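# Six arms move ball to other cup, reseat frame

## Task

Transfer the ball into the cup on the opposite post, and return the frame to its proper spot resting on its supports. Both must stay in place on their own, with no robot holding them up. Finally open the grippers and pull the arms away.

## Robot and tools

Robots: six identical i2rt Big YAM arms named arm1, arm2, arm3, arm4, arm5 and arm6. Each has six revolute joints, a two-finger gripper and a fisheye camera on the wrist (armN_cam_wrist, 616x616 px). A fixed room camera, cam_high (504x504 px, pinhole with radial distortion), views the scene from above. With joints 1 and 6 at 0 and the hand level and pointing forward, the wrist camera rides on top of the hand and looks toward the fingertips. The hand can reach roughly 1.0 m from the joint1 axis. Joints move at different speeds, so the hand may sweep a wide, curved path between postures.

Frames: there is one shared scene frame with its origin on the floor and +z upward. The hand point is halfway between the fingertips; the hand's z axis runs along the fingers and its y axis is the direction the fingers open and close. Each arm's foot pose is real but never printed. Commands, however, are given in joint space, not as hand poses.

execute_actions(actions, cameras): actions is a list holding either one action object or nothing. An action object has one key per arm you want to command ("arm1" to "arm6"), each containing "joints": a dict of absolute joint targets by name. All named motions start at once and may finish at different moments. Names, units and allowed ranges (with the tolerance counted as reached):
- joint1_rad: -2.879 to 2.879 rad, ±0.045. Base yaw; positive is counter-clockwise seen from above; 0 points the arm the way its foot faces.
- joint2_rad: 0 to 3.141, ±0.14. Shoulder; 0 puts the upper arm pointing back and about level, increasing raises it and then brings it forward.
- joint3_rad: 0 to 3.019, ±0.09. Elbow; 0 is fully folded, increasing opens it.
- joint4_rad: -1.692 to 1.57, ±0.055. Hand pitch; positive tilts the fingers up.
- joint5_rad: -1.57 to 1.57, ±0.03. Hand side swing; positive goes to the arm's right.
- joint6_rad: -2.094 to 2.094, ±0.035. Hand roll; positive is clockwise when viewed from behind the hand.
- gripper_m: 0 to 0.093 m, ±0.003. Absolute fingertip gap. Each finger pad can squeeze with roughly 50 to 62 N, less on some units.
All values are absolute targets, never offsets. A joint or arm you omit keeps its earlier target and may still be pushing. An unknown key or out-of-range number rejects the whole call and nothing moves. One action runs for at most 15 s. cameras lists which images to return (names above, or "all"); omitted or null gives all, [] gives none. An empty actions list just reports state and pictures. The "pictures" line gives the image order.

wait(seconds): 0 to 10 s, commands nothing; the scene keeps running and the same state and images come back.

zoom_image(camera, region): enlarges part of that camera's most recent full image; region is [x0, y0, x1, y1] in pixels from the top-left, at most 504 by 504.

read_manual(section): returns only the URDF licence texts ("licences"); no motion.

finished_scene(scene): closes the current scene, given its number, after the last command has been held; it cannot be reversed and reports success. Replying without any tool call also ends things.

Reading results: joint_positions gives each arm's current joints and gripper_m. Joint torques are listed per arm joint in order, excluding the gripper; they include friction, offsets, scaling and noise, so are only a rough load hint. joint_status tells how each commanded motion ended: reached, "off_target" (stopped short and may still push), "contact_stop" or "time_out" (the joint now holds where it stopped; after a time_out a joint may keep a target up to 0.375, 0.375, 0.113, 0.225, 0.075, 0.3 rad away for joints 1 to 6 and keep pushing, and will finish on its own if freed). "joint command not followed", usually with a "cause:" line, means a safety check refused that arm's joint targets (the gripper part still runs); those joints read "not_followed" and the arm may retry them on later actions until you send acceptable targets. on_its_own lists what is happening without your command in this call; "held at" is the held target, not the actual position. To stop a joint straining, command it to its reported position. Tiny target changes may produce no movement. A joint carrying a load can sag.

Heat: sustained pushing or holding heats motors, even while you deliberate. A MOTOR HOT line appears at 85 °C; at 100 °C an OVER-TEMPERATURE FAULT drops that whole arm and gripper until cooled, and its unreached keys show "limit_stop_at_motor_heat" (resend targets afterward).

Cautions: robots do not stop on contact and can push very hard. A strong squeeze between two arms ends the run as a failure; a violent collision may too. No line reports arm-to-arm contact, and the self/inter-arm check can react late and ignores fingers, gripper housings and wrist cameras. Objects touching arms do not count as contact. Arms act independently and do not wait for one another. Knocking anything off the work area or onto the floor fails the task. Avoid dropping, slipping, slamming or shoving objects. Occasionally an outside nudge moves a loose object, so verify positions in the images before finishing.

Each tool is called after "Request:" as a command line: name --argument value for each argument, lists and objects as JSON in quotes; but a table of rows of numbers goes row by row, as --pt "numbers of a row", without its own name.

## Session

Request:
execute_actions --actions '[]'

Scene clock: 0.00 s.
Joint torques (N m, as the arm reports them, + toward a larger angle): no reading
Motor temperatures (°C, as the motors report them): arm1=[22 22 26 23 25 25] | arm2=[23 28 26 25 21 21] | arm3=[21 23 25 24 23 22] | arm4=[24 25 23 22 21 23] | arm5=[24 29 27 21 21 22] | arm6=[24 25 23 25 24 22]
arm1.joint_positions: joint1_rad=+0.029 joint2_rad=+0.459 joint3_rad=+1.410 joint4_rad=-1.347 joint5_rad=-0.232 joint6_rad=-0.419 gripper_m=+0.094
arm1.joint_status: not commanded
arm1.hand: x=-0.4769 y=+1.5627 z=+1.3574 quat_wxyz=(-0.460, -0.233, -0.798, +0.312) (m; scene frame)
arm2.joint_positions: joint1_rad=-0.148 joint2_rad=+0.508 joint3_rad=+1.371 joint4_rad=-1.483 joint5_rad=+0.220 joint6_rad=+0.269 gripper_m=+0.094
arm2.joint_status: not commanded
arm2.hand: x=-1.3937 y=+0.1825 z=+1.2831 quat_wxyz=(-0.451, -0.327, -0.822, +0.123) (m; scene frame)
arm3.joint_positions: joint1_rad=-0.425 joint2_rad=+0.637 joint3_rad=+1.392 joint4_rad=-1.431 joint5_rad=-0.219 joint6_rad=-0.083 gripper_m=+0.094
arm3.joint_status: not commanded
arm3.hand: x=-1.3869 y=-0.7642 z=+1.3447 quat_wxyz=(-0.431, +0.153, -0.882, -0.113) (m; scene frame)
arm4.joint_positions: joint1_rad=-0.024 joint2_rad=+0.594 joint3_rad=+1.341 joint4_rad=-1.388 joint5_rad=-0.042 joint6_rad=+0.101 gripper_m=+0.094
arm4.joint_status: not commanded
arm4.hand: x=-0.2529 y=-1.2750 z=+1.3548 quat_wxyz=(-0.304, +0.578, -0.680, -0.333) (m; scene frame)
arm5.joint_positions: joint1_rad=-0.011 joint2_rad=+0.621 joint3_rad=+1.402 joint4_rad=-1.277 joint5_rad=-0.215 joint6_rad=+0.362 gripper_m=+0.094
arm5.joint_status: not commanded
arm5.hand: x=+1.1217 y=-1.1023 z=+1.4079 quat_wxyz=(-0.060, +0.713, -0.480, -0.507) (m; scene frame)
arm6.joint_positions: joint1_rad=+0.205 joint2_rad=+0.505 joint3_rad=+1.444 joint4_rad=-1.302 joint5_rad=-0.027 joint6_rad=+0.383 gripper_m=+0.094
arm6.joint_status: not commanded
arm6.hand: x=+1.3438 y=+0.9107 z=+1.4400 quat_wxyz=(-0.415, -0.748, -0.347, +0.383) (m; scene frame)
pictures: arm1_cam_wrist, arm2_cam_wrist, arm3_cam_wrist, arm4_cam_wrist, arm5_cam_wrist, arm6_cam_wrist, cam_high
Images, in order (width x height): arm1_cam_wrist 616x616, arm2_cam_wrist 616x616, arm3_cam_wrist 616x616, arm4_cam_wrist 616x616, arm5_cam_wrist 616x616, arm6_cam_wrist 616x616, cam_high 504x504.

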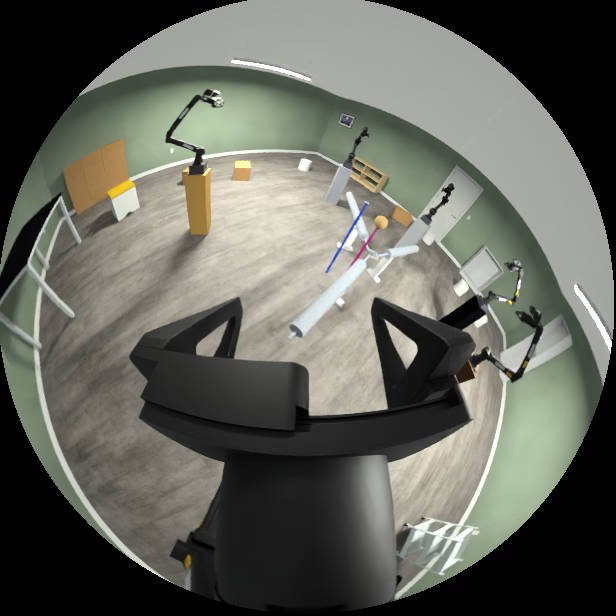

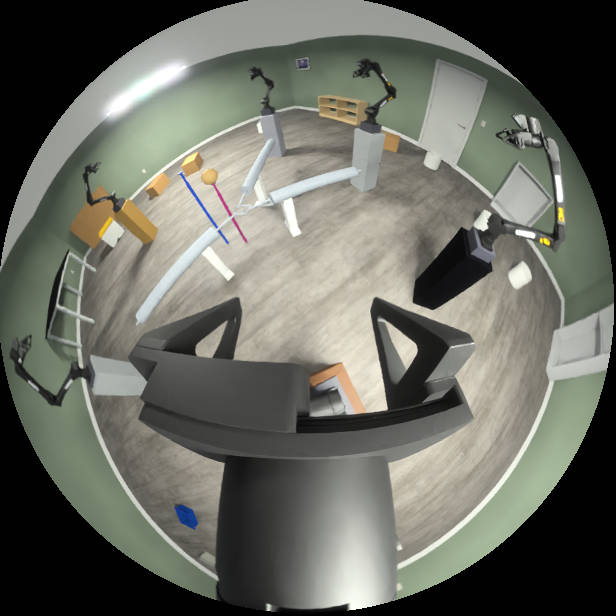

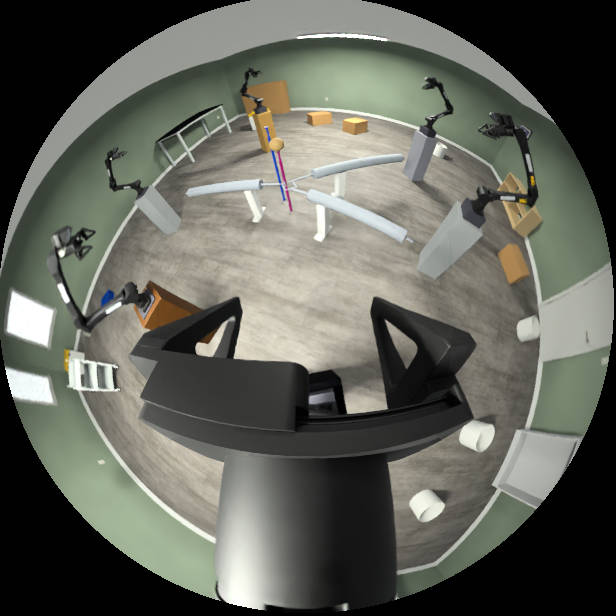

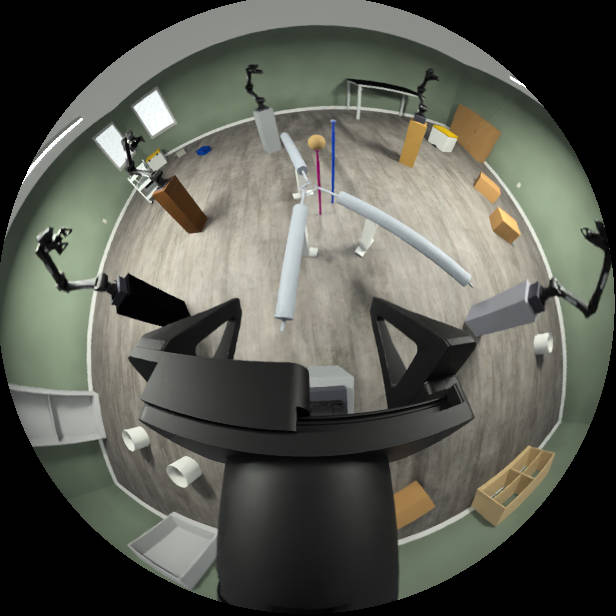

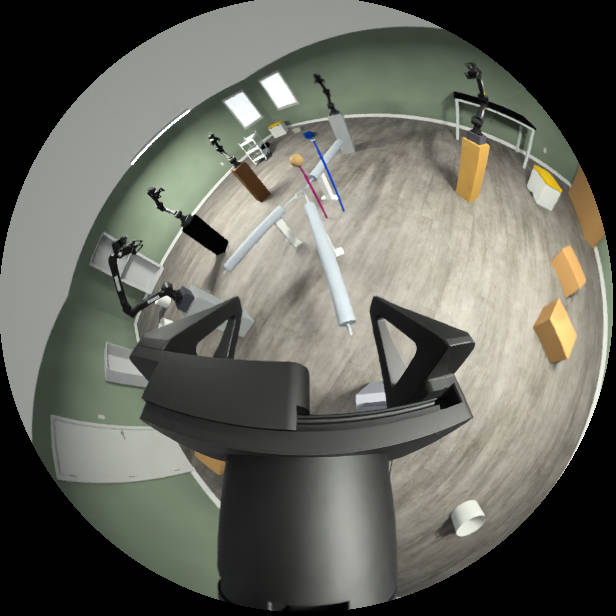

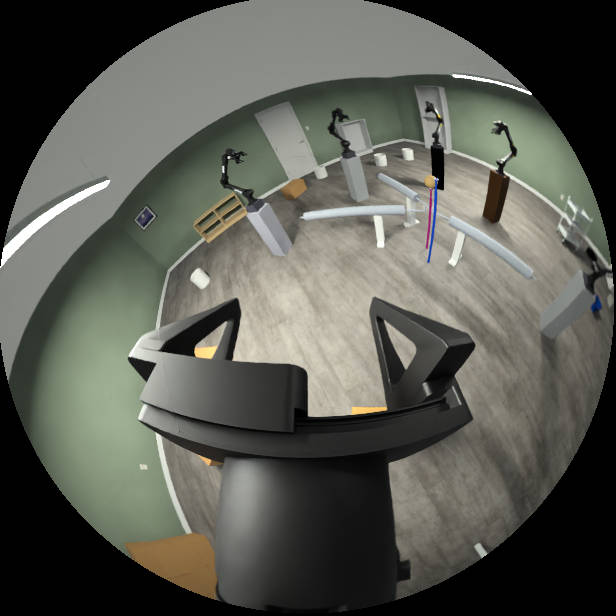

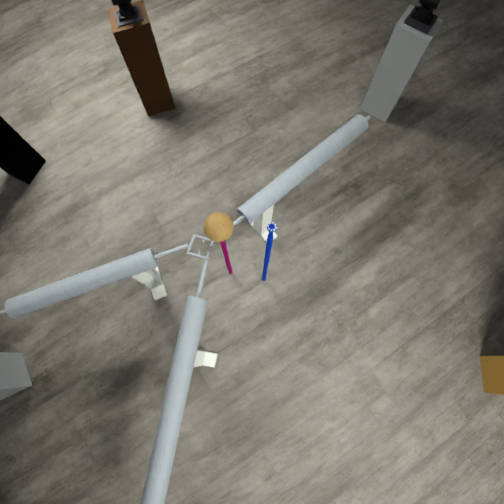

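Request:
execute_actions --actions '[{"arm1":{"joints":{"joint1_rad":0.06,"joint2_rad":1.9,"joint3_rad":1.39,"joint4_rad":-1.03,"joint5_rad":0,"joint6_rad":0.37}},"arm4":{"joints":{"joint1_rad":0.31,"joint2_rad":1.88,"joint3_rad":1.135,"joint4_rad":-0.79,"joint5_rad":0,"joint6_rad":0.45}},"arm5":{"joints":{"joint1_rad":0.2,"joint2_rad":1.88,"joint3_rad":1.135,"joint4_rad":-0.79,"joint5_rad":0,"joint6_rad":0}},"arm2":{"joints":{"joint1_rad":0.1,"joint2_rad":2.3,"joint3_rad":1.8,"joint4_rad":0.4,"joint5_rad":0,"joint6_rad":0}},"arm6":{"joints":{"joint1_rad":-0.41,"joint2_rad":2.8,"joint3_rad":2.4,"joint4_rad":0.3,"joint5_rad":0,"joint6_rad":0}}}]' --cameras '["arm1_cam_wrist","arm4_cam_wrist","arm5_cam_wrist","arm2_cam_wrist","arm6_cam_wrist"]'

Scene clock: 12.77 s.
Joint torques (N m, as the arm reports them, + toward a larger angle): arm1=[  3.4  -23.24   8.12   1.08   0.14  -0.06] | arm2=[ -1.28 -26.07   9.44   2.91  -0.22  -0.16] | arm3=[-0.74  2.48  9.62  1.41 -0.09 -0.14] | arm4=[ -0.75 -17.81   7.13   1.23   0.28   0.08] | arm5=[  0.54 -14.39   5.23   0.71   0.11  -0.12] | arm6=[ -0.75 -25.98  14.18   2.69   0.17  -0.17]
Motor temperatures (°C, as the motors report them): arm1=[22 23 28 23 25 25] | arm2=[23 28 28 25 21 21] | arm3=[21 23 27 24 23 22] | arm4=[24 25 25 22 21 23] | arm5=[24 29 29 21 21 22] | arm6=[24 26 25 25 24 22]
arm1.joint_positions: joint1_rad=+0.049 joint2_rad=+1.913 joint3_rad=+1.370 joint4_rad=-1.042 joint5_rad=-0.004 joint6_rad=+0.361 gripper_m=+0.094
arm1.joint_status: all done
arm1.hand: x=-0.3407 y=+1.2138 z=+0.7976 quat_wxyz=(+0.009, -0.673, -0.739, -0.011) (m; scene frame)
arm2.joint_positions: joint1_rad=+0.095 joint2_rad=+2.297 joint3_rad=+1.780 joint4_rad=+0.380 joint5_rad=+0.003 joint6_rad=+0.010 gripper_m=+0.094
arm2.joint_status: all done
arm2.hand: x=-0.6446 y=+0.1578 z=+0.9069 quat_wxyz=(-0.657, -0.054, -0.751, +0.043) (m; scene frame)
arm3.joint_positions: joint1_rad=-0.425 joint2_rad=+0.637 joint3_rad=+1.392 joint4_rad=-1.431 joint5_rad=-0.219 joint6_rad=-0.083 gripper_m=+0.094
arm3.joint_status: not commanded
arm3.hand: x=-1.3869 y=-0.7642 z=+1.3447 quat_wxyz=(-0.431, +0.153, -0.882, -0.113) (m; scene frame)
arm4.joint_positions: joint1_rad=+0.311 joint2_rad=+1.891 joint3_rad=+1.129 joint4_rad=-0.807 joint5_rad=-0.002 joint6_rad=+0.442 gripper_m=+0.094
arm4.joint_status: all done
arm4.hand: x=-0.3819 y=-1.0277 z=+0.8036 quat_wxyz=(-0.003, +0.637, -0.771, -0.002) (m; scene frame)
arm5.joint_positions: joint1_rad=+0.197 joint2_rad=+1.882 joint3_rad=+1.135 joint4_rad=-0.806 joint5_rad=-0.002 joint6_rad=+0.009 gripper_m=+0.094
arm5.joint_status: all done
arm5.hand: x=+0.9384 y=-0.9498 z=+0.8093 quat_wxyz=(+0.000, +0.930, -0.368, -0.001) (m; scene frame)
arm6.joint_positions: joint1_rad=-0.406 joint2_rad=+2.804 joint3_rad=+2.370 joint4_rad=+0.286 joint5_rad=-0.004 joint6_rad=+0.013 gripper_m=+0.094
arm6.joint_status: all done
arm6.hand: x=+0.5936 y=+0.5081 z=+0.8367 quat_wxyz=(-0.202, -0.723, -0.230, +0.619) (m; scene frame)
pictures: arm1_cam_wrist, arm2_cam_wrist, arm4_cam_wrist, arm5_cam_wrist, arm6_cam_wrist
Images, in order (width x height): arm1_cam_wrist 616x616, arm2_cam_wrist 616x616, arm4_cam_wrist 616x616, arm5_cam_wrist 616x616, arm6_cam_wrist 616x616.

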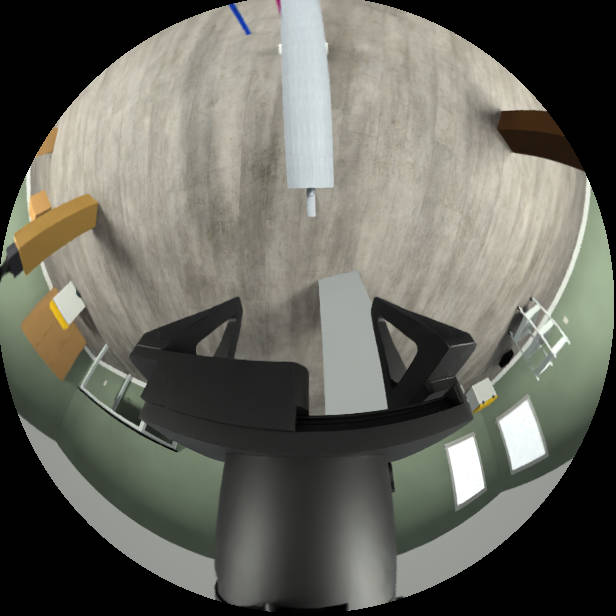

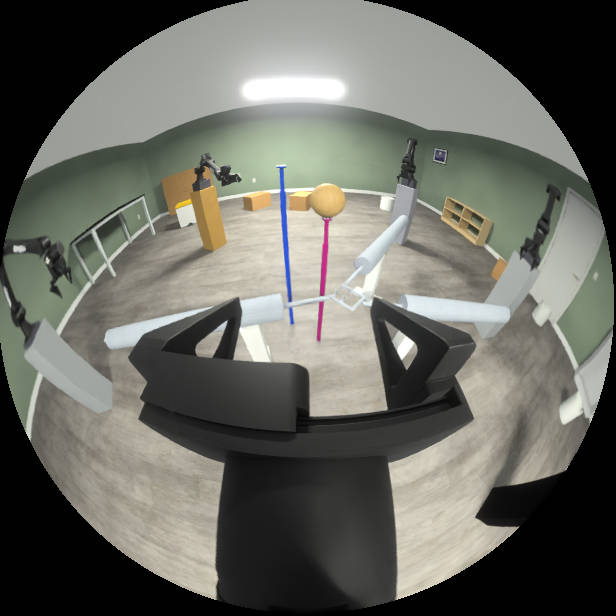

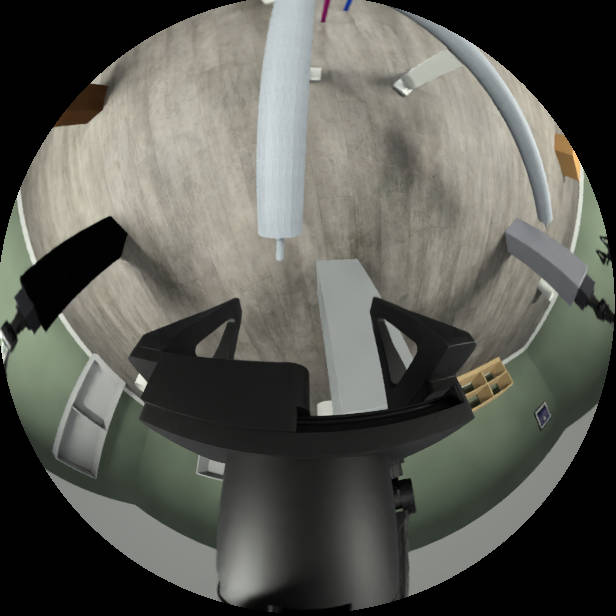

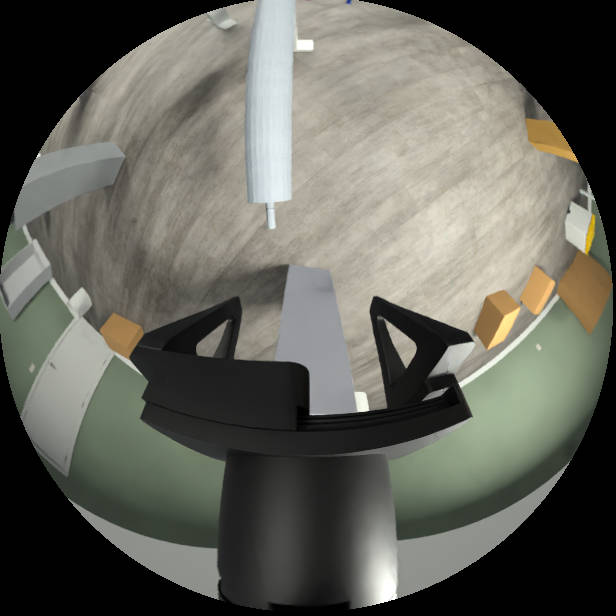

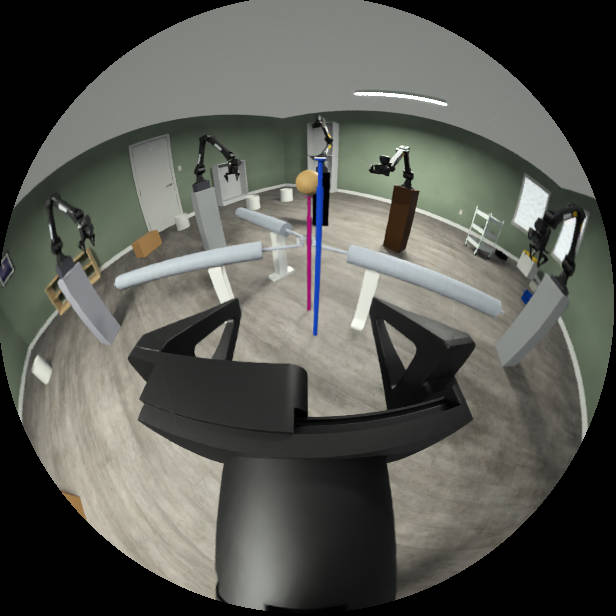

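Request:
execute_actions --actions '[{"arm1":{"joints":{"joint1_rad":0.01,"joint2_rad":2.5,"joint3_rad":1.465,"joint4_rad":-0.48,"joint6_rad":0.3,"gripper_m":0.06}},"arm4":{"joints":{"joint1_rad":0.54,"joint2_rad":2.53,"joint3_rad":1.115,"joint4_rad":-0.125,"joint6_rad":0.685,"gripper_m":0.06}},"arm5":{"joints":{"joint1_rad":0.372,"joint2_rad":2.585,"joint3_rad":1.31,"joint4_rad":-0.245,"joint6_rad":0.11,"gripper_m":0.06}},"arm6":{"joints":{"joint1_rad":-0.6,"joint5_rad":-0.35}}}]' --cameras '["arm1_cam_wrist","arm4_cam_wrist","arm5_cam_wrist","arm6_cam_wrist"]'

Scene clock: 23.53 s.
Joint torques (N m, as the arm reports them, + toward a larger angle): arm1=[  1.92 -25.56   5.59   1.32   0.08  -0.23] | arm2=[ -1.85 -26.6    9.45   2.91  -0.19  -0.2 ] | arm3=[-0.77  2.41  9.62  1.4  -0.09 -0.14] | arm4=[ -0.79 -19.12   2.24   1.2    0.26   0.07] | arm5=[  0.75 -18.45   2.32   0.63   0.08   0.05] | arm6=[ -1.26 -25.56  13.94   2.49  -0.05  -0.15]
Motor temperatures (°C, as the motors report them): arm1=[22 24 29 23 25 25] | arm2=[23 30 30 25 21 21] | arm3=[21 23 28 24 23 22] | arm4=[24 26 25 22 21 23] | arm5=[24 29 29 21 21 22] | arm6=[24 29 27 25 24 22]
arm1.joint_positions: joint1_rad=+0.016 joint2_rad=+2.515 joint3_rad=+1.440 joint4_rad=-0.496 joint5_rad=-0.003 joint6_rad=+0.309 gripper_m=+0.060
arm1.joint_status: all done
arm1.hand: x=-0.3499 y=+1.1977 z=+0.4920 quat_wxyz=(+0.002, -0.666, -0.745, -0.008) (m; scene frame)
arm2.joint_positions: joint1_rad=+0.095 joint2_rad=+2.297 joint3_rad=+1.780 joint4_rad=+0.380 joint5_rad=+0.003 joint6_rad=+0.010 gripper_m=+0.094
arm2.joint_status: not commanded
arm2.hand: x=-0.6446 y=+0.1578 z=+0.9069 quat_wxyz=(-0.657, -0.054, -0.751, +0.043) (m; scene frame)
arm3.joint_positions: joint1_rad=-0.425 joint2_rad=+0.637 joint3_rad=+1.392 joint4_rad=-1.431 joint5_rad=-0.219 joint6_rad=-0.083 gripper_m=+0.094
arm3.joint_status: not commanded
arm3.hand: x=-1.3869 y=-0.7642 z=+1.3447 quat_wxyz=(-0.431, +0.153, -0.882, -0.113) (m; scene frame)
arm4.joint_positions: joint1_rad=+0.541 joint2_rad=+2.546 joint3_rad=+1.106 joint4_rad=-0.142 joint5_rad=-0.001 joint6_rad=+0.677 gripper_m=+0.060
arm4.joint_status: all done
arm4.hand: x=-0.4549 y=-1.1198 z=+0.5058 quat_wxyz=(-0.002, +0.635, -0.773, +0.004) (m; scene frame)
arm5.joint_positions: joint1_rad=+0.374 joint2_rad=+2.602 joint3_rad=+1.299 joint4_rad=-0.261 joint5_rad=+0.000 joint6_rad=+0.101 gripper_m=+0.060
arm5.joint_status: all done
arm5.hand: x=+0.8928 y=-1.0223 z=+0.4967 quat_wxyz=(+0.002, +0.944, -0.329, +0.004) (m; scene frame)
arm6.joint_positions: joint1_rad=-0.593 joint2_rad=+2.804 joint3_rad=+2.370 joint4_rad=+0.286 joint5_rad=-0.347 joint6_rad=+0.011 gripper_m=+0.094
arm6.joint_status: all done
arm6.hand: x=+0.5341 y=+0.6195 z=+0.8390 quat_wxyz=(-0.267, -0.707, -0.269, +0.597) (m; scene frame)
pictures: arm1_cam_wrist, arm4_cam_wrist, arm5_cam_wrist, arm6_cam_wrist
Images, in order (width x height): arm1_cam_wrist 616x616, arm4_cam_wrist 616x616, arm5_cam_wrist 616x616, arm6_cam_wrist 616x616.

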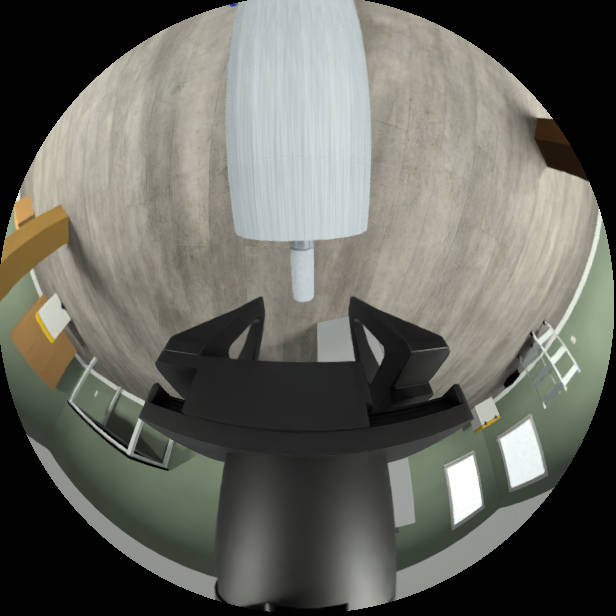

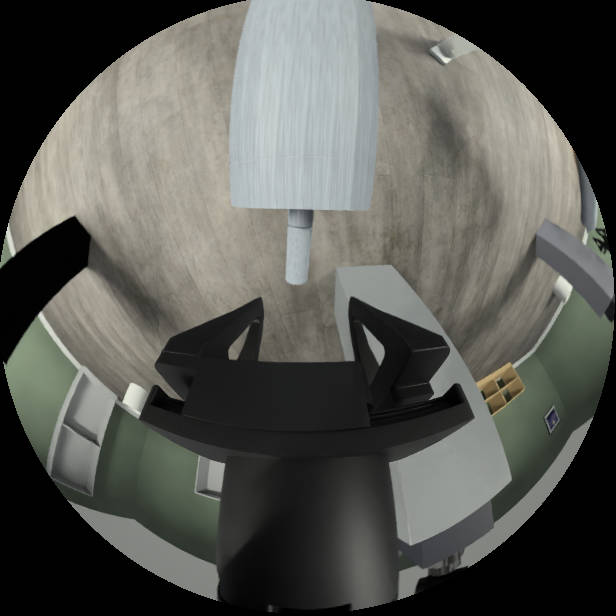

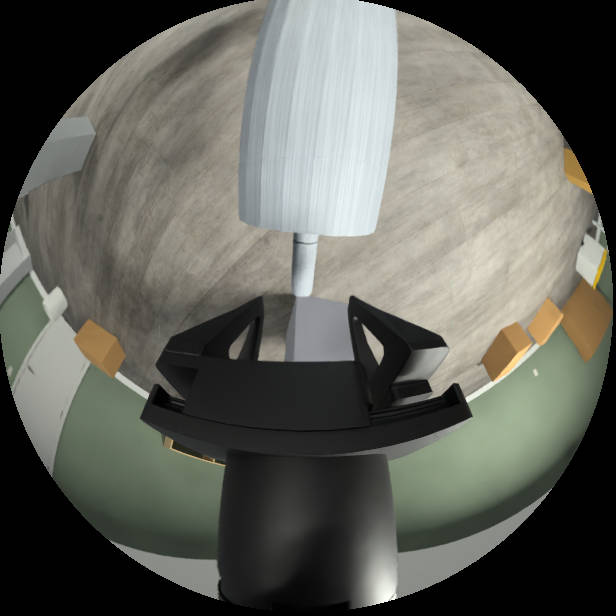

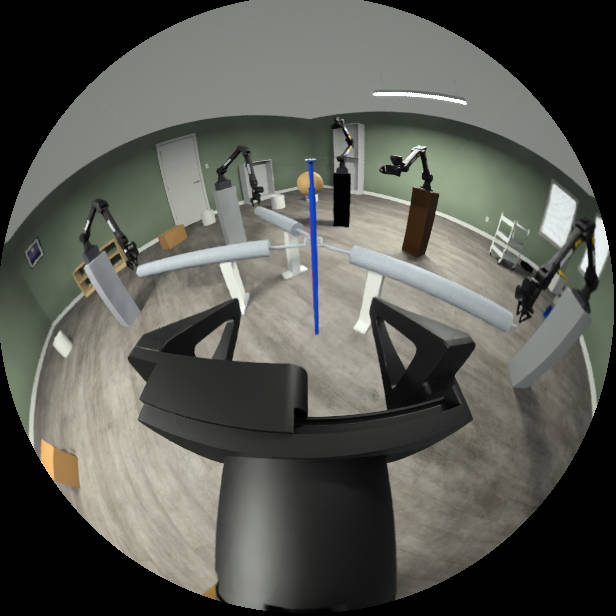

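Request:
execute_actions --actions '[{"arm1":{"joints":{"joint1_rad":0.03,"joint2_rad":2.66,"joint3_rad":1.565,"joint4_rad":-0.42}},"arm4":{"joints":{"joint1_rad":0.52,"joint2_rad":2.71,"joint3_rad":1.27,"joint4_rad":-0.097,"joint6_rad":0.715}},"arm5":{"joints":{"joint1_rad":0.388,"joint2_rad":2.755,"joint3_rad":1.44,"joint4_rad":-0.2,"joint6_rad":0.21}}}]' --cameras '[]'

Request:
execute_actions --actions '[{"arm1":{"joints":{"gripper_m":0}},"arm4":{"joints":{"gripper_m":0}},"arm5":{"joints":{"gripper_m":0}}}]' --cameras '["arm1_cam_wrist","arm4_cam_wrist","arm5_cam_wrist"]'

Scene clock: 31.37 s.
Joint torques (N m, as the arm reports them, + toward a larger angle): arm1=[  2.78 -27.43   4.88   1.41   0.14  -0.21] | arm2=[ -1.04 -26.54   9.43   2.89  -0.19  -0.21] | arm3=[-0.76  2.41  9.61  1.42 -0.09 -0.14] | arm4=[ -0.99 -19.48   1.83   1.     0.21   0.08] | arm5=[  1.44 -18.65   2.53   0.72  -0.1    0.08] | arm6=[ -0.6  -26.3   13.99   2.48  -0.06  -0.14]
Motor temperatures (°C, as the motors report them): arm1=[22 24 28 23 25 25] | arm2=[23 31 31 25 21 21] | arm3=[21 23 29 24 23 22] | arm4=[24 26 25 22 21 23] | arm5=[24 30 28 21 21 22] | arm6=[24 30 28 25 24 22]
arm1.joint_positions: joint1_rad=+0.018 joint2_rad=+2.681 joint3_rad=+1.544 joint4_rad=-0.436 joint5_rad=-0.003 joint6_rad=+0.309 gripper_m=+0.060
arm1.joint_status: all done
arm1.hand: x=-0.3479 y=+1.1982 z=+0.4217 quat_wxyz=(+0.003, -0.665, -0.746, -0.008) (m; scene frame)
arm2.joint_positions: joint1_rad=+0.095 joint2_rad=+2.297 joint3_rad=+1.780 joint4_rad=+0.380 joint5_rad=+0.003 joint6_rad=+0.010 gripper_m=+0.094
arm2.joint_status: not commanded
arm2.hand: x=-0.6446 y=+0.1578 z=+0.9069 quat_wxyz=(-0.657, -0.054, -0.751, +0.043) (m; scene frame)
arm3.joint_positions: joint1_rad=-0.425 joint2_rad=+0.637 joint3_rad=+1.392 joint4_rad=-1.431 joint5_rad=-0.219 joint6_rad=-0.083 gripper_m=+0.094
arm3.joint_status: not commanded
arm3.hand: x=-1.3869 y=-0.7642 z=+1.3447 quat_wxyz=(-0.431, +0.153, -0.882, -0.113) (m; scene frame)
arm4.joint_positions: joint1_rad=+0.525 joint2_rad=+2.718 joint3_rad=+1.268 joint4_rad=-0.109 joint5_rad=+0.000 joint6_rad=+0.707 gripper_m=+0.060
arm4.joint_status: all done
arm4.hand: x=-0.4589 y=-1.0961 z=+0.4427 quat_wxyz=(-0.005, +0.617, -0.787, -0.006) (m; scene frame)
arm5.joint_positions: joint1_rad=+0.381 joint2_rad=+2.760 joint3_rad=+1.426 joint4_rad=-0.217 joint5_rad=+0.002 joint6_rad=+0.201 gripper_m=+0.060
arm5.joint_status: all done
arm5.hand: x=+0.8841 y=-1.0208 z=+0.4357 quat_wxyz=(-0.001, +0.928, -0.372, -0.002) (m; scene frame)
arm6.joint_positions: joint1_rad=-0.593 joint2_rad=+2.804 joint3_rad=+2.370 joint4_rad=+0.286 joint5_rad=-0.347 joint6_rad=+0.011 gripper_m=+0.094
arm6.joint_status: not commanded
arm6.hand: x=+0.5341 y=+0.6195 z=+0.8390 quat_wxyz=(-0.267, -0.707, -0.269, +0.597) (m; scene frame)
pictures: none
No camera images: the call's "cameras" was empty. Leave "cameras" out to get every camera's image.

Scene clock: 32.00 s.
Joint torques (N m, as the arm reports them, + toward a larger angle): arm1=[  2.92 -26.68   5.02   1.52   0.1   -0.19] | arm2=[ -1.85 -25.98   9.43   2.8   -0.19  -0.2 ] | arm3=[-0.74  2.44  9.6   1.41 -0.09 -0.14] | arm4=[ -0.91 -19.52   1.79   0.92   0.18  -0.09] | arm5=[  1.95 -18.09   2.5    0.83  -0.05   0.13] | arm6=[ -0.87 -26.09  13.85   2.45  -0.03  -0.17]
Motor temperatures (°C, as the motors report them): arm1=[22 24 28 23 25 25] | arm2=[23 31 31 25 21 21] | arm3=[21 23 29 24 23 22] | arm4=[24 26 25 22 21 23] | arm5=[24 30 28 21 21 22] | arm6=[24 30 28 25 24 22]
arm1.joint_positions: joint1_rad=+0.021 joint2_rad=+2.681 joint3_rad=+1.544 joint4_rad=-0.434 joint5_rad=-0.003 joint6_rad=+0.301 gripper_m=+0.018
arm1.joint_status: gripper_m off_target (ended at +0.018, target +0.000)
arm1.hand: x=-0.3463 y=+1.1985 z=+0.4217 quat_wxyz=(+0.002, -0.661, -0.750, -0.008) (m; scene frame)
arm2.joint_positions: joint1_rad=+0.095 joint2_rad=+2.297 joint3_rad=+1.780 joint4_rad=+0.380 joint5_rad=+0.003 joint6_rad=+0.010 gripper_m=+0.094
arm2.joint_status: not commanded
arm2.hand: x=-0.6446 y=+0.1578 z=+0.9069 quat_wxyz=(-0.657, -0.054, -0.751, +0.043) (m; scene frame)
arm3.joint_positions: joint1_rad=-0.425 joint2_rad=+0.637 joint3_rad=+1.392 joint4_rad=-1.431 joint5_rad=-0.219 joint6_rad=-0.083 gripper_m=+0.094
arm3.joint_status: not commanded
arm3.hand: x=-1.3869 y=-0.7642 z=+1.3447 quat_wxyz=(-0.431, +0.153, -0.882, -0.113) (m; scene frame)
arm4.joint_positions: joint1_rad=+0.524 joint2_rad=+2.719 joint3_rad=+1.266 joint4_rad=-0.109 joint5_rad=+0.001 joint6_rad=+0.725 gripper_m=+0.019
arm4.joint_status: gripper_m off_target (ended at +0.019, target +0.000)
arm4.hand: x=-0.4577 y=-1.0967 z=+0.4425 quat_wxyz=(-0.005, +0.609, -0.793, -0.006) (m; scene frame)
arm5.joint_positions: joint1_rad=+0.382 joint2_rad=+2.760 joint3_rad=+1.426 joint4_rad=-0.215 joint5_rad=+0.003 joint6_rad=+0.195 gripper_m=+0.019
arm5.joint_status: gripper_m off_target (ended at +0.019, target +0.000)
arm5.hand: x=+0.8835 y=-1.0205 z=+0.4358 quat_wxyz=(-0.001, +0.929, -0.369, -0.003) (m; scene frame)
arm6.joint_positions: joint1_rad=-0.593 joint2_rad=+2.804 joint3_rad=+2.370 joint4_rad=+0.286 joint5_rad=-0.347 joint6_rad=+0.011 gripper_m=+0.094
arm6.joint_status: not commanded
arm6.hand: x=+0.5341 y=+0.6195 z=+0.8390 quat_wxyz=(-0.267, -0.707, -0.269, +0.597) (m; scene frame)
pictures: arm1_cam_wrist, arm4_cam_wrist, arm5_cam_wrist
Images, in order (width x height): arm1_cam_wrist 616x616, arm4_cam_wrist 616x616, arm5_cam_wrist 616x616.

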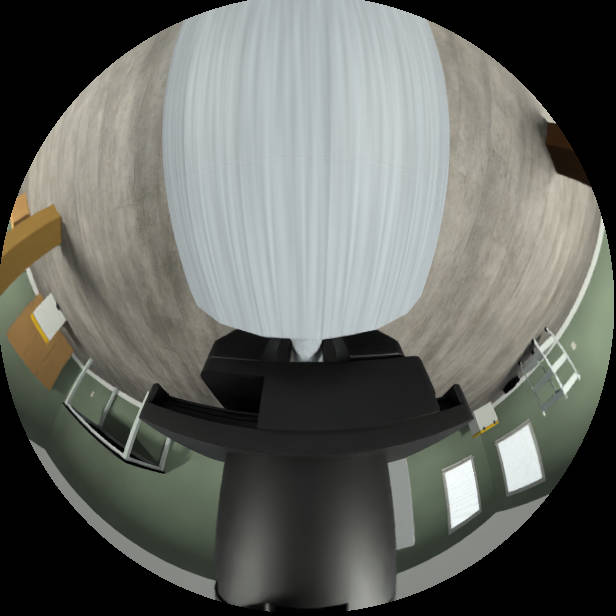

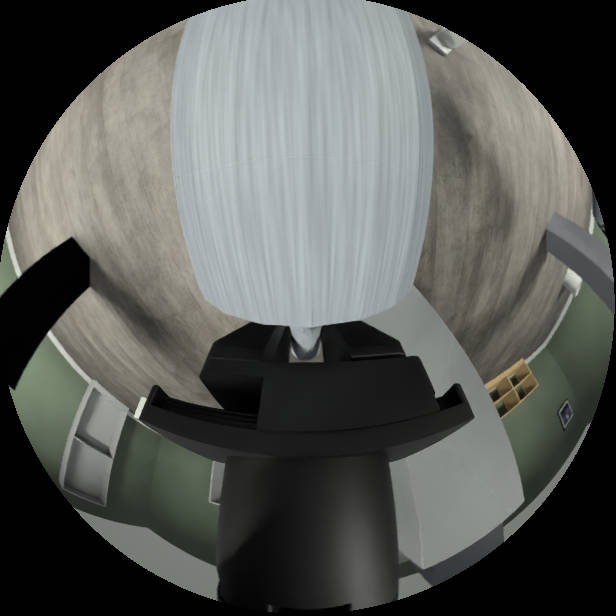

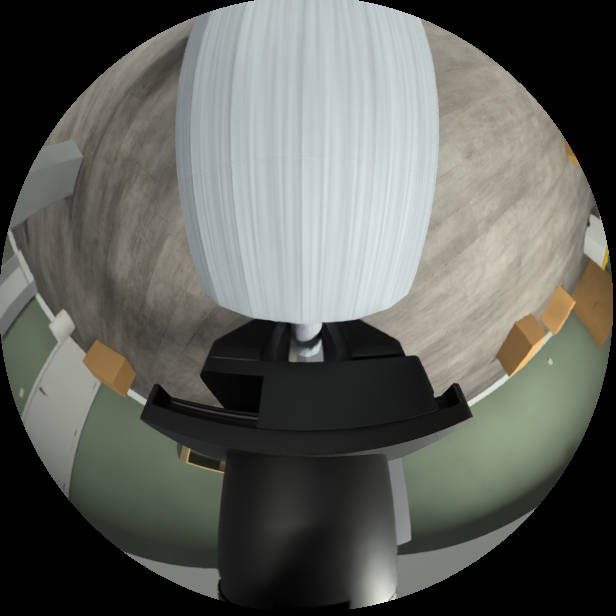

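Request:
execute_actions --actions '[{"arm1":{"joints":{"joint2_rad":2.38,"joint3_rad":1.41,"joint4_rad":-0.57}},"arm4":{"joints":{"joint2_rad":2.385,"joint3_rad":1.08,"joint4_rad":-0.245}},"arm5":{"joints":{"joint2_rad":2.44,"joint3_rad":1.23,"joint4_rad":-0.325}},"arm2":{"joints":{"joint2_rad":2.5,"joint3_rad":1.75,"joint4_rad":0.65}},"arm6":{"joints":{"joint2_rad":3.0,"joint3_rad":2.5,"joint4_rad":0.4}}}]' --cameras '[]'

Request:
execute_actions --actions '[{"arm1":{"joints":{"joint1_rad":0.146,"joint2_rad":2.285,"joint3_rad":1.325,"joint4_rad":-0.569,"joint6_rad":0.426}},"arm4":{"joints":{"joint1_rad":0.377,"joint2_rad":2.325,"joint3_rad":1.13,"joint4_rad":-0.345,"joint6_rad":0.581}},"arm5":{"joints":{"joint1_rad":0.239,"joint2_rad":2.352,"joint3_rad":1.155,"joint4_rad":-0.335,"joint6_rad":0.052}}}]' --cameras '["arm2_cam_wrist","arm6_cam_wrist"]'

Request:
zoom_image --camera "arm2_cam_wrist" --region '[240, 100, 420, 260]'

Request:
zoom_image --camera "arm6_cam_wrist" --region '[250, 110, 370, 230]'

Scene clock: 47.80 s.
Joint torques (N m, as the arm reports them, + toward a larger angle): arm1=[  2.09 -27.3    5.45   0.27   0.13  -0.15] | arm2=[ -1.85 -25.73   7.93   2.98  -0.21  -0.22] | arm3=[-0.75  2.44  9.61  1.42 -0.09 -0.14] | arm4=[ -0.77 -19.87   2.71   0.03   0.28  -0.09] | arm5=[  1.54 -19.64   2.09  -0.28  -0.2    0.15] | arm6=[ -0.8  -27.04  13.66   2.26  -0.02  -0.17]
Motor temperatures (°C, as the motors report them): arm1=[22 25 28 23 25 25] | arm2=[23 32 31 25 21 21] | arm3=[21 23 29 24 23 22] | arm4=[24 27 24 22 21 23] | arm5=[24 31 28 21 21 22] | arm6=[24 31 29 25 24 22]
arm1.joint_positions: joint1_rad=+0.022 joint2_rad=+2.410 joint3_rad=+1.395 joint4_rad=-0.563 joint5_rad=-0.002 joint6_rad=+0.298 gripper_m=+0.018
arm1.joint_status: all done
arm1.hand: x=-0.3473 y=+1.1993 z=+0.5390 quat_wxyz=(+0.005, -0.660, -0.751, -0.008) (m; scene frame)
arm2.joint_positions: joint1_rad=+0.095 joint2_rad=+2.498 joint3_rad=+1.739 joint4_rad=+0.630 joint5_rad=+0.003 joint6_rad=+0.010 gripper_m=+0.094
arm2.joint_status: all done
arm2.hand: x=-0.6573 y=+0.1591 z=+0.7702 quat_wxyz=(-0.660, -0.054, -0.748, +0.043) (m; scene frame)
arm3.joint_positions: joint1_rad=-0.425 joint2_rad=+0.637 joint3_rad=+1.392 joint4_rad=-1.431 joint5_rad=-0.219 joint6_rad=-0.083 gripper_m=+0.094
arm3.joint_status: not commanded
arm3.hand: x=-1.3869 y=-0.7642 z=+1.3447 quat_wxyz=(-0.431, +0.153, -0.882, -0.113) (m; scene frame)
arm4.joint_positions: joint1_rad=+0.521 joint2_rad=+2.405 joint3_rad=+1.079 joint4_rad=-0.233 joint5_rad=-0.001 joint6_rad=+0.725 gripper_m=+0.019
arm4.joint_status: all done
arm4.hand: x=-0.4579 y=-1.0964 z=+0.5617 quat_wxyz=(-0.004, +0.608, -0.794, -0.007) (m; scene frame)
arm5.joint_positions: joint1_rad=+0.381 joint2_rad=+2.461 joint3_rad=+1.232 joint4_rad=-0.315 joint5_rad=+0.005 joint6_rad=+0.192 gripper_m=+0.019
arm5.joint_status: all done
arm5.hand: x=+0.8826 y=-1.0188 z=+0.5546 quat_wxyz=(-0.003, +0.930, -0.368, -0.005) (m; scene frame)
arm6.joint_positions: joint1_rad=-0.593 joint2_rad=+3.013 joint3_rad=+2.467 joint4_rad=+0.390 joint5_rad=-0.347 joint6_rad=+0.011 gripper_m=+0.094
arm6.joint_status: all done
arm6.hand: x=+0.5489 y=+0.6271 z=+0.7186 quat_wxyz=(-0.267, -0.710, -0.269, +0.594) (m; scene frame)
pictures: none
No camera images: the call's "cameras" was empty. Leave "cameras" out to get every camera's image.

Scene clock: 48.87 s.
Joint torques (N m, as the arm reports them, + toward a larger angle): arm1=[  1.29 -27.77   5.18   0.06   0.02  -0.26] | arm2=[ -1.54 -27.1    7.66   2.93  -0.19  -0.22] | arm3=[-0.76  2.41  9.6   1.41 -0.09 -0.14] | arm4=[  0.03 -20.89   4.1   -0.15  -0.01   0.04] | arm5=[  1.14 -19.01   2.19  -0.46  -0.08   0.09] | arm6=[ -1.19 -26.03  13.71   2.33  -0.05  -0.15]
Motor temperatures (°C, as the motors report them): arm1=[22 25 28 23 25 25] | arm2=[23 32 31 25 21 21] | arm3=[21 23 29 24 23 22] | arm4=[24 27 24 22 21 23] | arm5=[24 31 28 21 21 22] | arm6=[24 31 29 25 24 22]
arm1.joint_positions: joint1_rad=+0.152 joint2_rad=+2.330 joint3_rad=+1.315 joint4_rad=-0.555 joint5_rad=-0.001 joint6_rad=+0.431 gripper_m=+0.018
arm1.joint_status: all done
arm1.hand: x=-0.2932 y=+1.2462 z=+0.5649 quat_wxyz=(+0.003, -0.661, -0.751, -0.007) (m; scene frame)
arm2.joint_positions: joint1_rad=+0.095 joint2_rad=+2.498 joint3_rad=+1.739 joint4_rad=+0.630 joint5_rad=+0.003 joint6_rad=+0.010 gripper_m=+0.094
arm2.joint_status: not commanded
arm2.hand: x=-0.6573 y=+0.1591 z=+0.7702 quat_wxyz=(-0.660, -0.054, -0.748, +0.043) (m; scene frame)
arm3.joint_positions: joint1_rad=-0.425 joint2_rad=+0.637 joint3_rad=+1.392 joint4_rad=-1.431 joint5_rad=-0.219 joint6_rad=-0.083 gripper_m=+0.094
arm3.joint_status: not commanded
arm3.hand: x=-1.3869 y=-0.7642 z=+1.3447 quat_wxyz=(-0.431, +0.153, -0.882, -0.113) (m; scene frame)
arm4.joint_positions: joint1_rad=+0.367 joint2_rad=+2.351 joint3_rad=+1.119 joint4_rad=-0.328 joint5_rad=+0.004 joint6_rad=+0.577 gripper_m=+0.019
arm4.joint_status: all done
arm4.hand: x=-0.4008 y=-1.0487 z=+0.5900 quat_wxyz=(-0.008, +0.606, -0.796, -0.006) (m; scene frame)
arm5.joint_positions: joint1_rad=+0.232 joint2_rad=+2.380 joint3_rad=+1.155 joint4_rad=-0.323 joint5_rad=+0.003 joint6_rad=+0.041 gripper_m=+0.019
arm5.joint_status: all done
arm5.hand: x=+0.9378 y=-0.9706 z=+0.5819 quat_wxyz=(-0.003, +0.930, -0.367, -0.002) (m; scene frame)
arm6.joint_positions: joint1_rad=-0.593 joint2_rad=+3.013 joint3_rad=+2.467 joint4_rad=+0.390 joint5_rad=-0.347 joint6_rad=+0.011 gripper_m=+0.094
arm6.joint_status: not commanded
arm6.hand: x=+0.5489 y=+0.6271 z=+0.7186 quat_wxyz=(-0.267, -0.710, -0.269, +0.594) (m; scene frame)
pictures: arm2_cam_wrist, arm6_cam_wrist
Images, in order (width x height): arm2_cam_wrist 616x616, arm6_cam_wrist 616x616.

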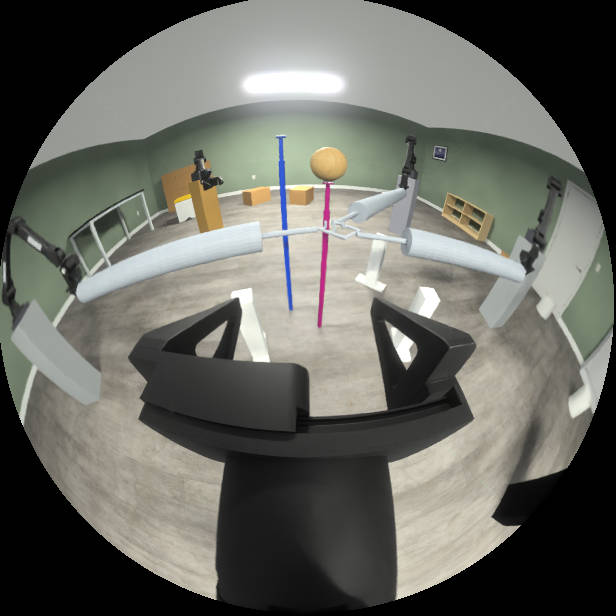

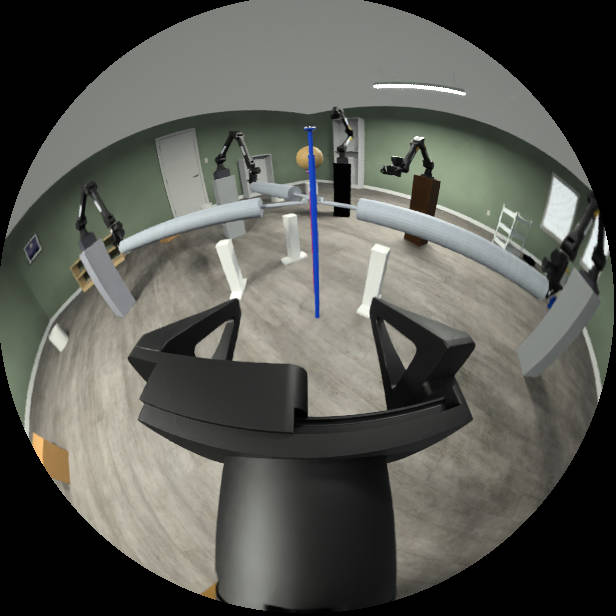

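Region (240, 100, 420, 260) of arm2_cam_wrist's 616x616 image, scaled by 2.800, with more detail than that image has.

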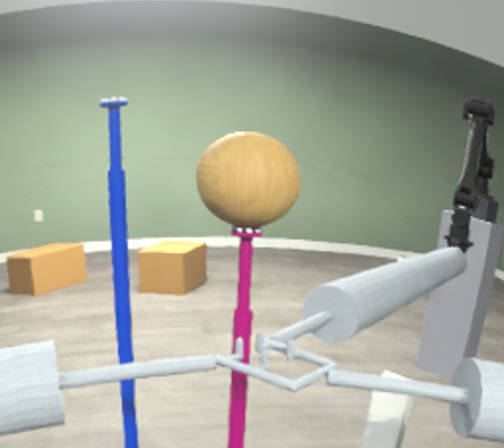

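Region (250, 110, 370, 230) of arm6_cam_wrist's 616x616 image, scaled by 4.200, with more detail than that image has.

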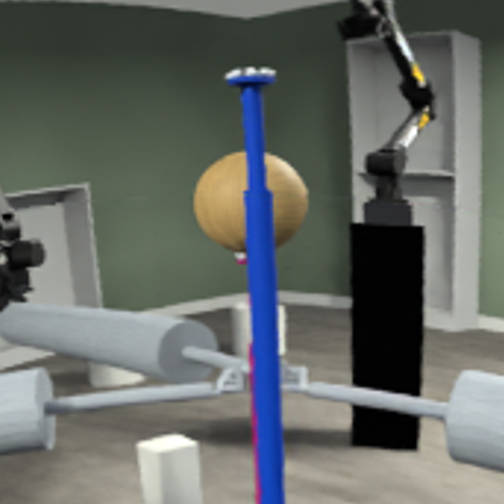

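Request:
execute_actions --actions '[{"arm1":{"joints":{"joint1_rad":0.245,"joint2_rad":2.1,"joint3_rad":1.28,"joint4_rad":-0.705,"joint6_rad":0.53}},"arm4":{"joints":{"joint1_rad":0.282,"joint2_rad":2.155,"joint3_rad":1.152,"joint4_rad":-0.537,"joint6_rad":0.476}},"arm5":{"joints":{"joint1_rad":0.128,"joint2_rad":2.14,"joint3_rad":1.072,"joint4_rad":-0.462,"joint6_rad":-0.06}}}]' --cameras '["arm2_cam_wrist","arm6_cam_wrist"]'

Request:
zoom_image --camera "arm2_cam_wrist" --region '[270, 130, 390, 230]'

Request:
zoom_image --camera "arm6_cam_wrist" --region '[260, 120, 360, 210]'

Scene clock: 55.73 s.
Joint torques (N m, as the arm reports them, + toward a larger angle): arm1=[  2.24 -25.     6.25   0.22   0.03  -0.16] | arm2=[ -1.51 -26.62   7.74   2.95  -0.22  -0.23] | arm3=[-0.74  2.44  9.62  1.42 -0.09 -0.14] | arm4=[  0.37 -19.53   6.67  -0.34  -0.1   -0.01] | arm5=[  0.44 -17.43   3.14  -0.13  -0.07   0.07] | arm6=[ -0.69 -27.03  13.76   2.34  -0.1   -0.17]
Motor temperatures (°C, as the motors report them): arm1=[22 26 28 23 25 25] | arm2=[23 33 31 25 21 21] | arm3=[21 23 30 24 23 22] | arm4=[24 27 24 22 21 23] | arm5=[24 31 28 21 21 22] | arm6=[24 32 29 25 24 22]
arm1.joint_positions: joint1_rad=+0.248 joint2_rad=+2.130 joint3_rad=+1.265 joint4_rad=-0.698 joint5_rad=+0.000 joint6_rad=+0.528 gripper_m=+0.018
arm1.joint_status: all done
arm1.hand: x=-0.2538 y=+1.2769 z=+0.6564 quat_wxyz=(-0.001, -0.661, -0.750, -0.005) (m; scene frame)
arm2.joint_positions: joint1_rad=+0.095 joint2_rad=+2.498 joint3_rad=+1.739 joint4_rad=+0.630 joint5_rad=+0.003 joint6_rad=+0.010 gripper_m=+0.094
arm2.joint_status: not commanded
arm2.hand: x=-0.6573 y=+0.1591 z=+0.7702 quat_wxyz=(-0.660, -0.054, -0.748, +0.043) (m; scene frame)
arm3.joint_positions: joint1_rad=-0.425 joint2_rad=+0.637 joint3_rad=+1.392 joint4_rad=-1.431 joint5_rad=-0.219 joint6_rad=-0.083 gripper_m=+0.094
arm3.joint_status: not commanded
arm3.hand: x=-1.3869 y=-0.7642 z=+1.3447 quat_wxyz=(-0.431, +0.153, -0.882, -0.113) (m; scene frame)
arm4.joint_positions: joint1_rad=+0.267 joint2_rad=+2.169 joint3_rad=+1.127 joint4_rad=-0.517 joint5_rad=+0.006 joint6_rad=+0.478 gripper_m=+0.019
arm4.joint_status: all done
arm4.hand: x=-0.3602 y=-1.0174 z=+0.6742 quat_wxyz=(-0.009, +0.606, -0.796, -0.005) (m; scene frame)
arm5.joint_positions: joint1_rad=+0.124 joint2_rad=+2.161 joint3_rad=+1.071 joint4_rad=-0.453 joint5_rad=+0.001 joint6_rad=-0.067 gripper_m=+0.019
arm5.joint_status: all done
arm5.hand: x=+0.9759 y=-0.9362 z=+0.6676 quat_wxyz=(-0.005, +0.930, -0.367, -0.005) (m; scene frame)
arm6.joint_positions: joint1_rad=-0.593 joint2_rad=+3.013 joint3_rad=+2.467 joint4_rad=+0.390 joint5_rad=-0.347 joint6_rad=+0.011 gripper_m=+0.094
arm6.joint_status: not commanded
arm6.hand: x=+0.5489 y=+0.6271 z=+0.7186 quat_wxyz=(-0.267, -0.710, -0.269, +0.594) (m; scene frame)
pictures: arm2_cam_wrist, arm6_cam_wrist
Images, in order (width x height): arm2_cam_wrist 616x616, arm6_cam_wrist 616x616.

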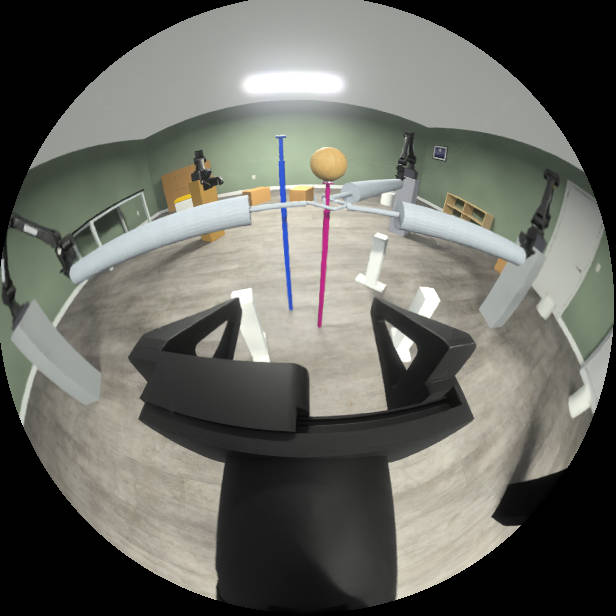

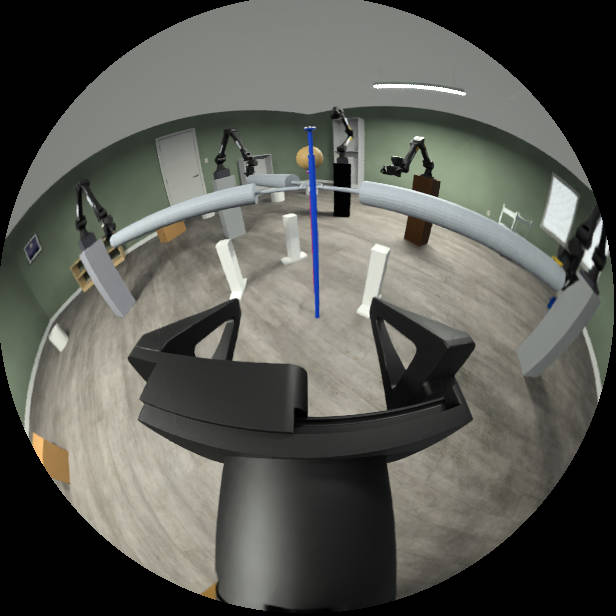

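Region (270, 130, 390, 230) of arm2_cam_wrist's 616x616 image, scaled by 4.200, with more detail than that image has.

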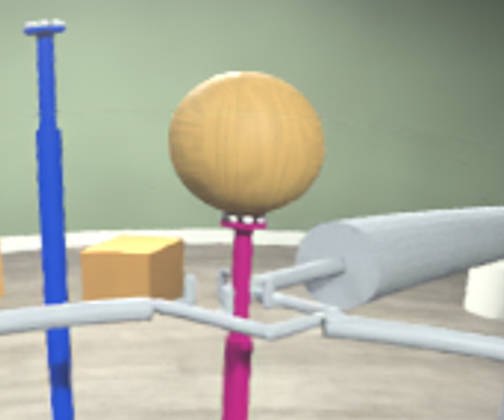

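Region (260, 120, 360, 210) of arm6_cam_wrist's 616x616 image, scaled by 5.040, with more detail than that image has; it fills the top 454 rows of this view, and the rest is white.

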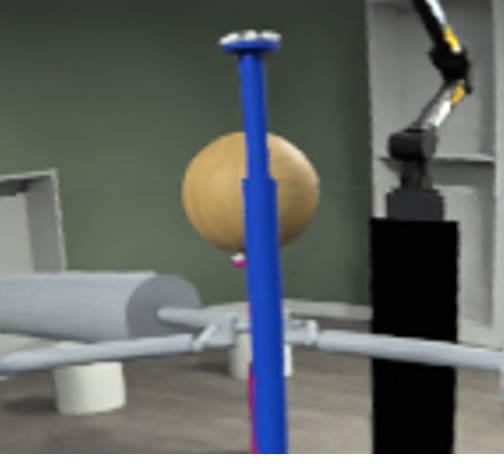

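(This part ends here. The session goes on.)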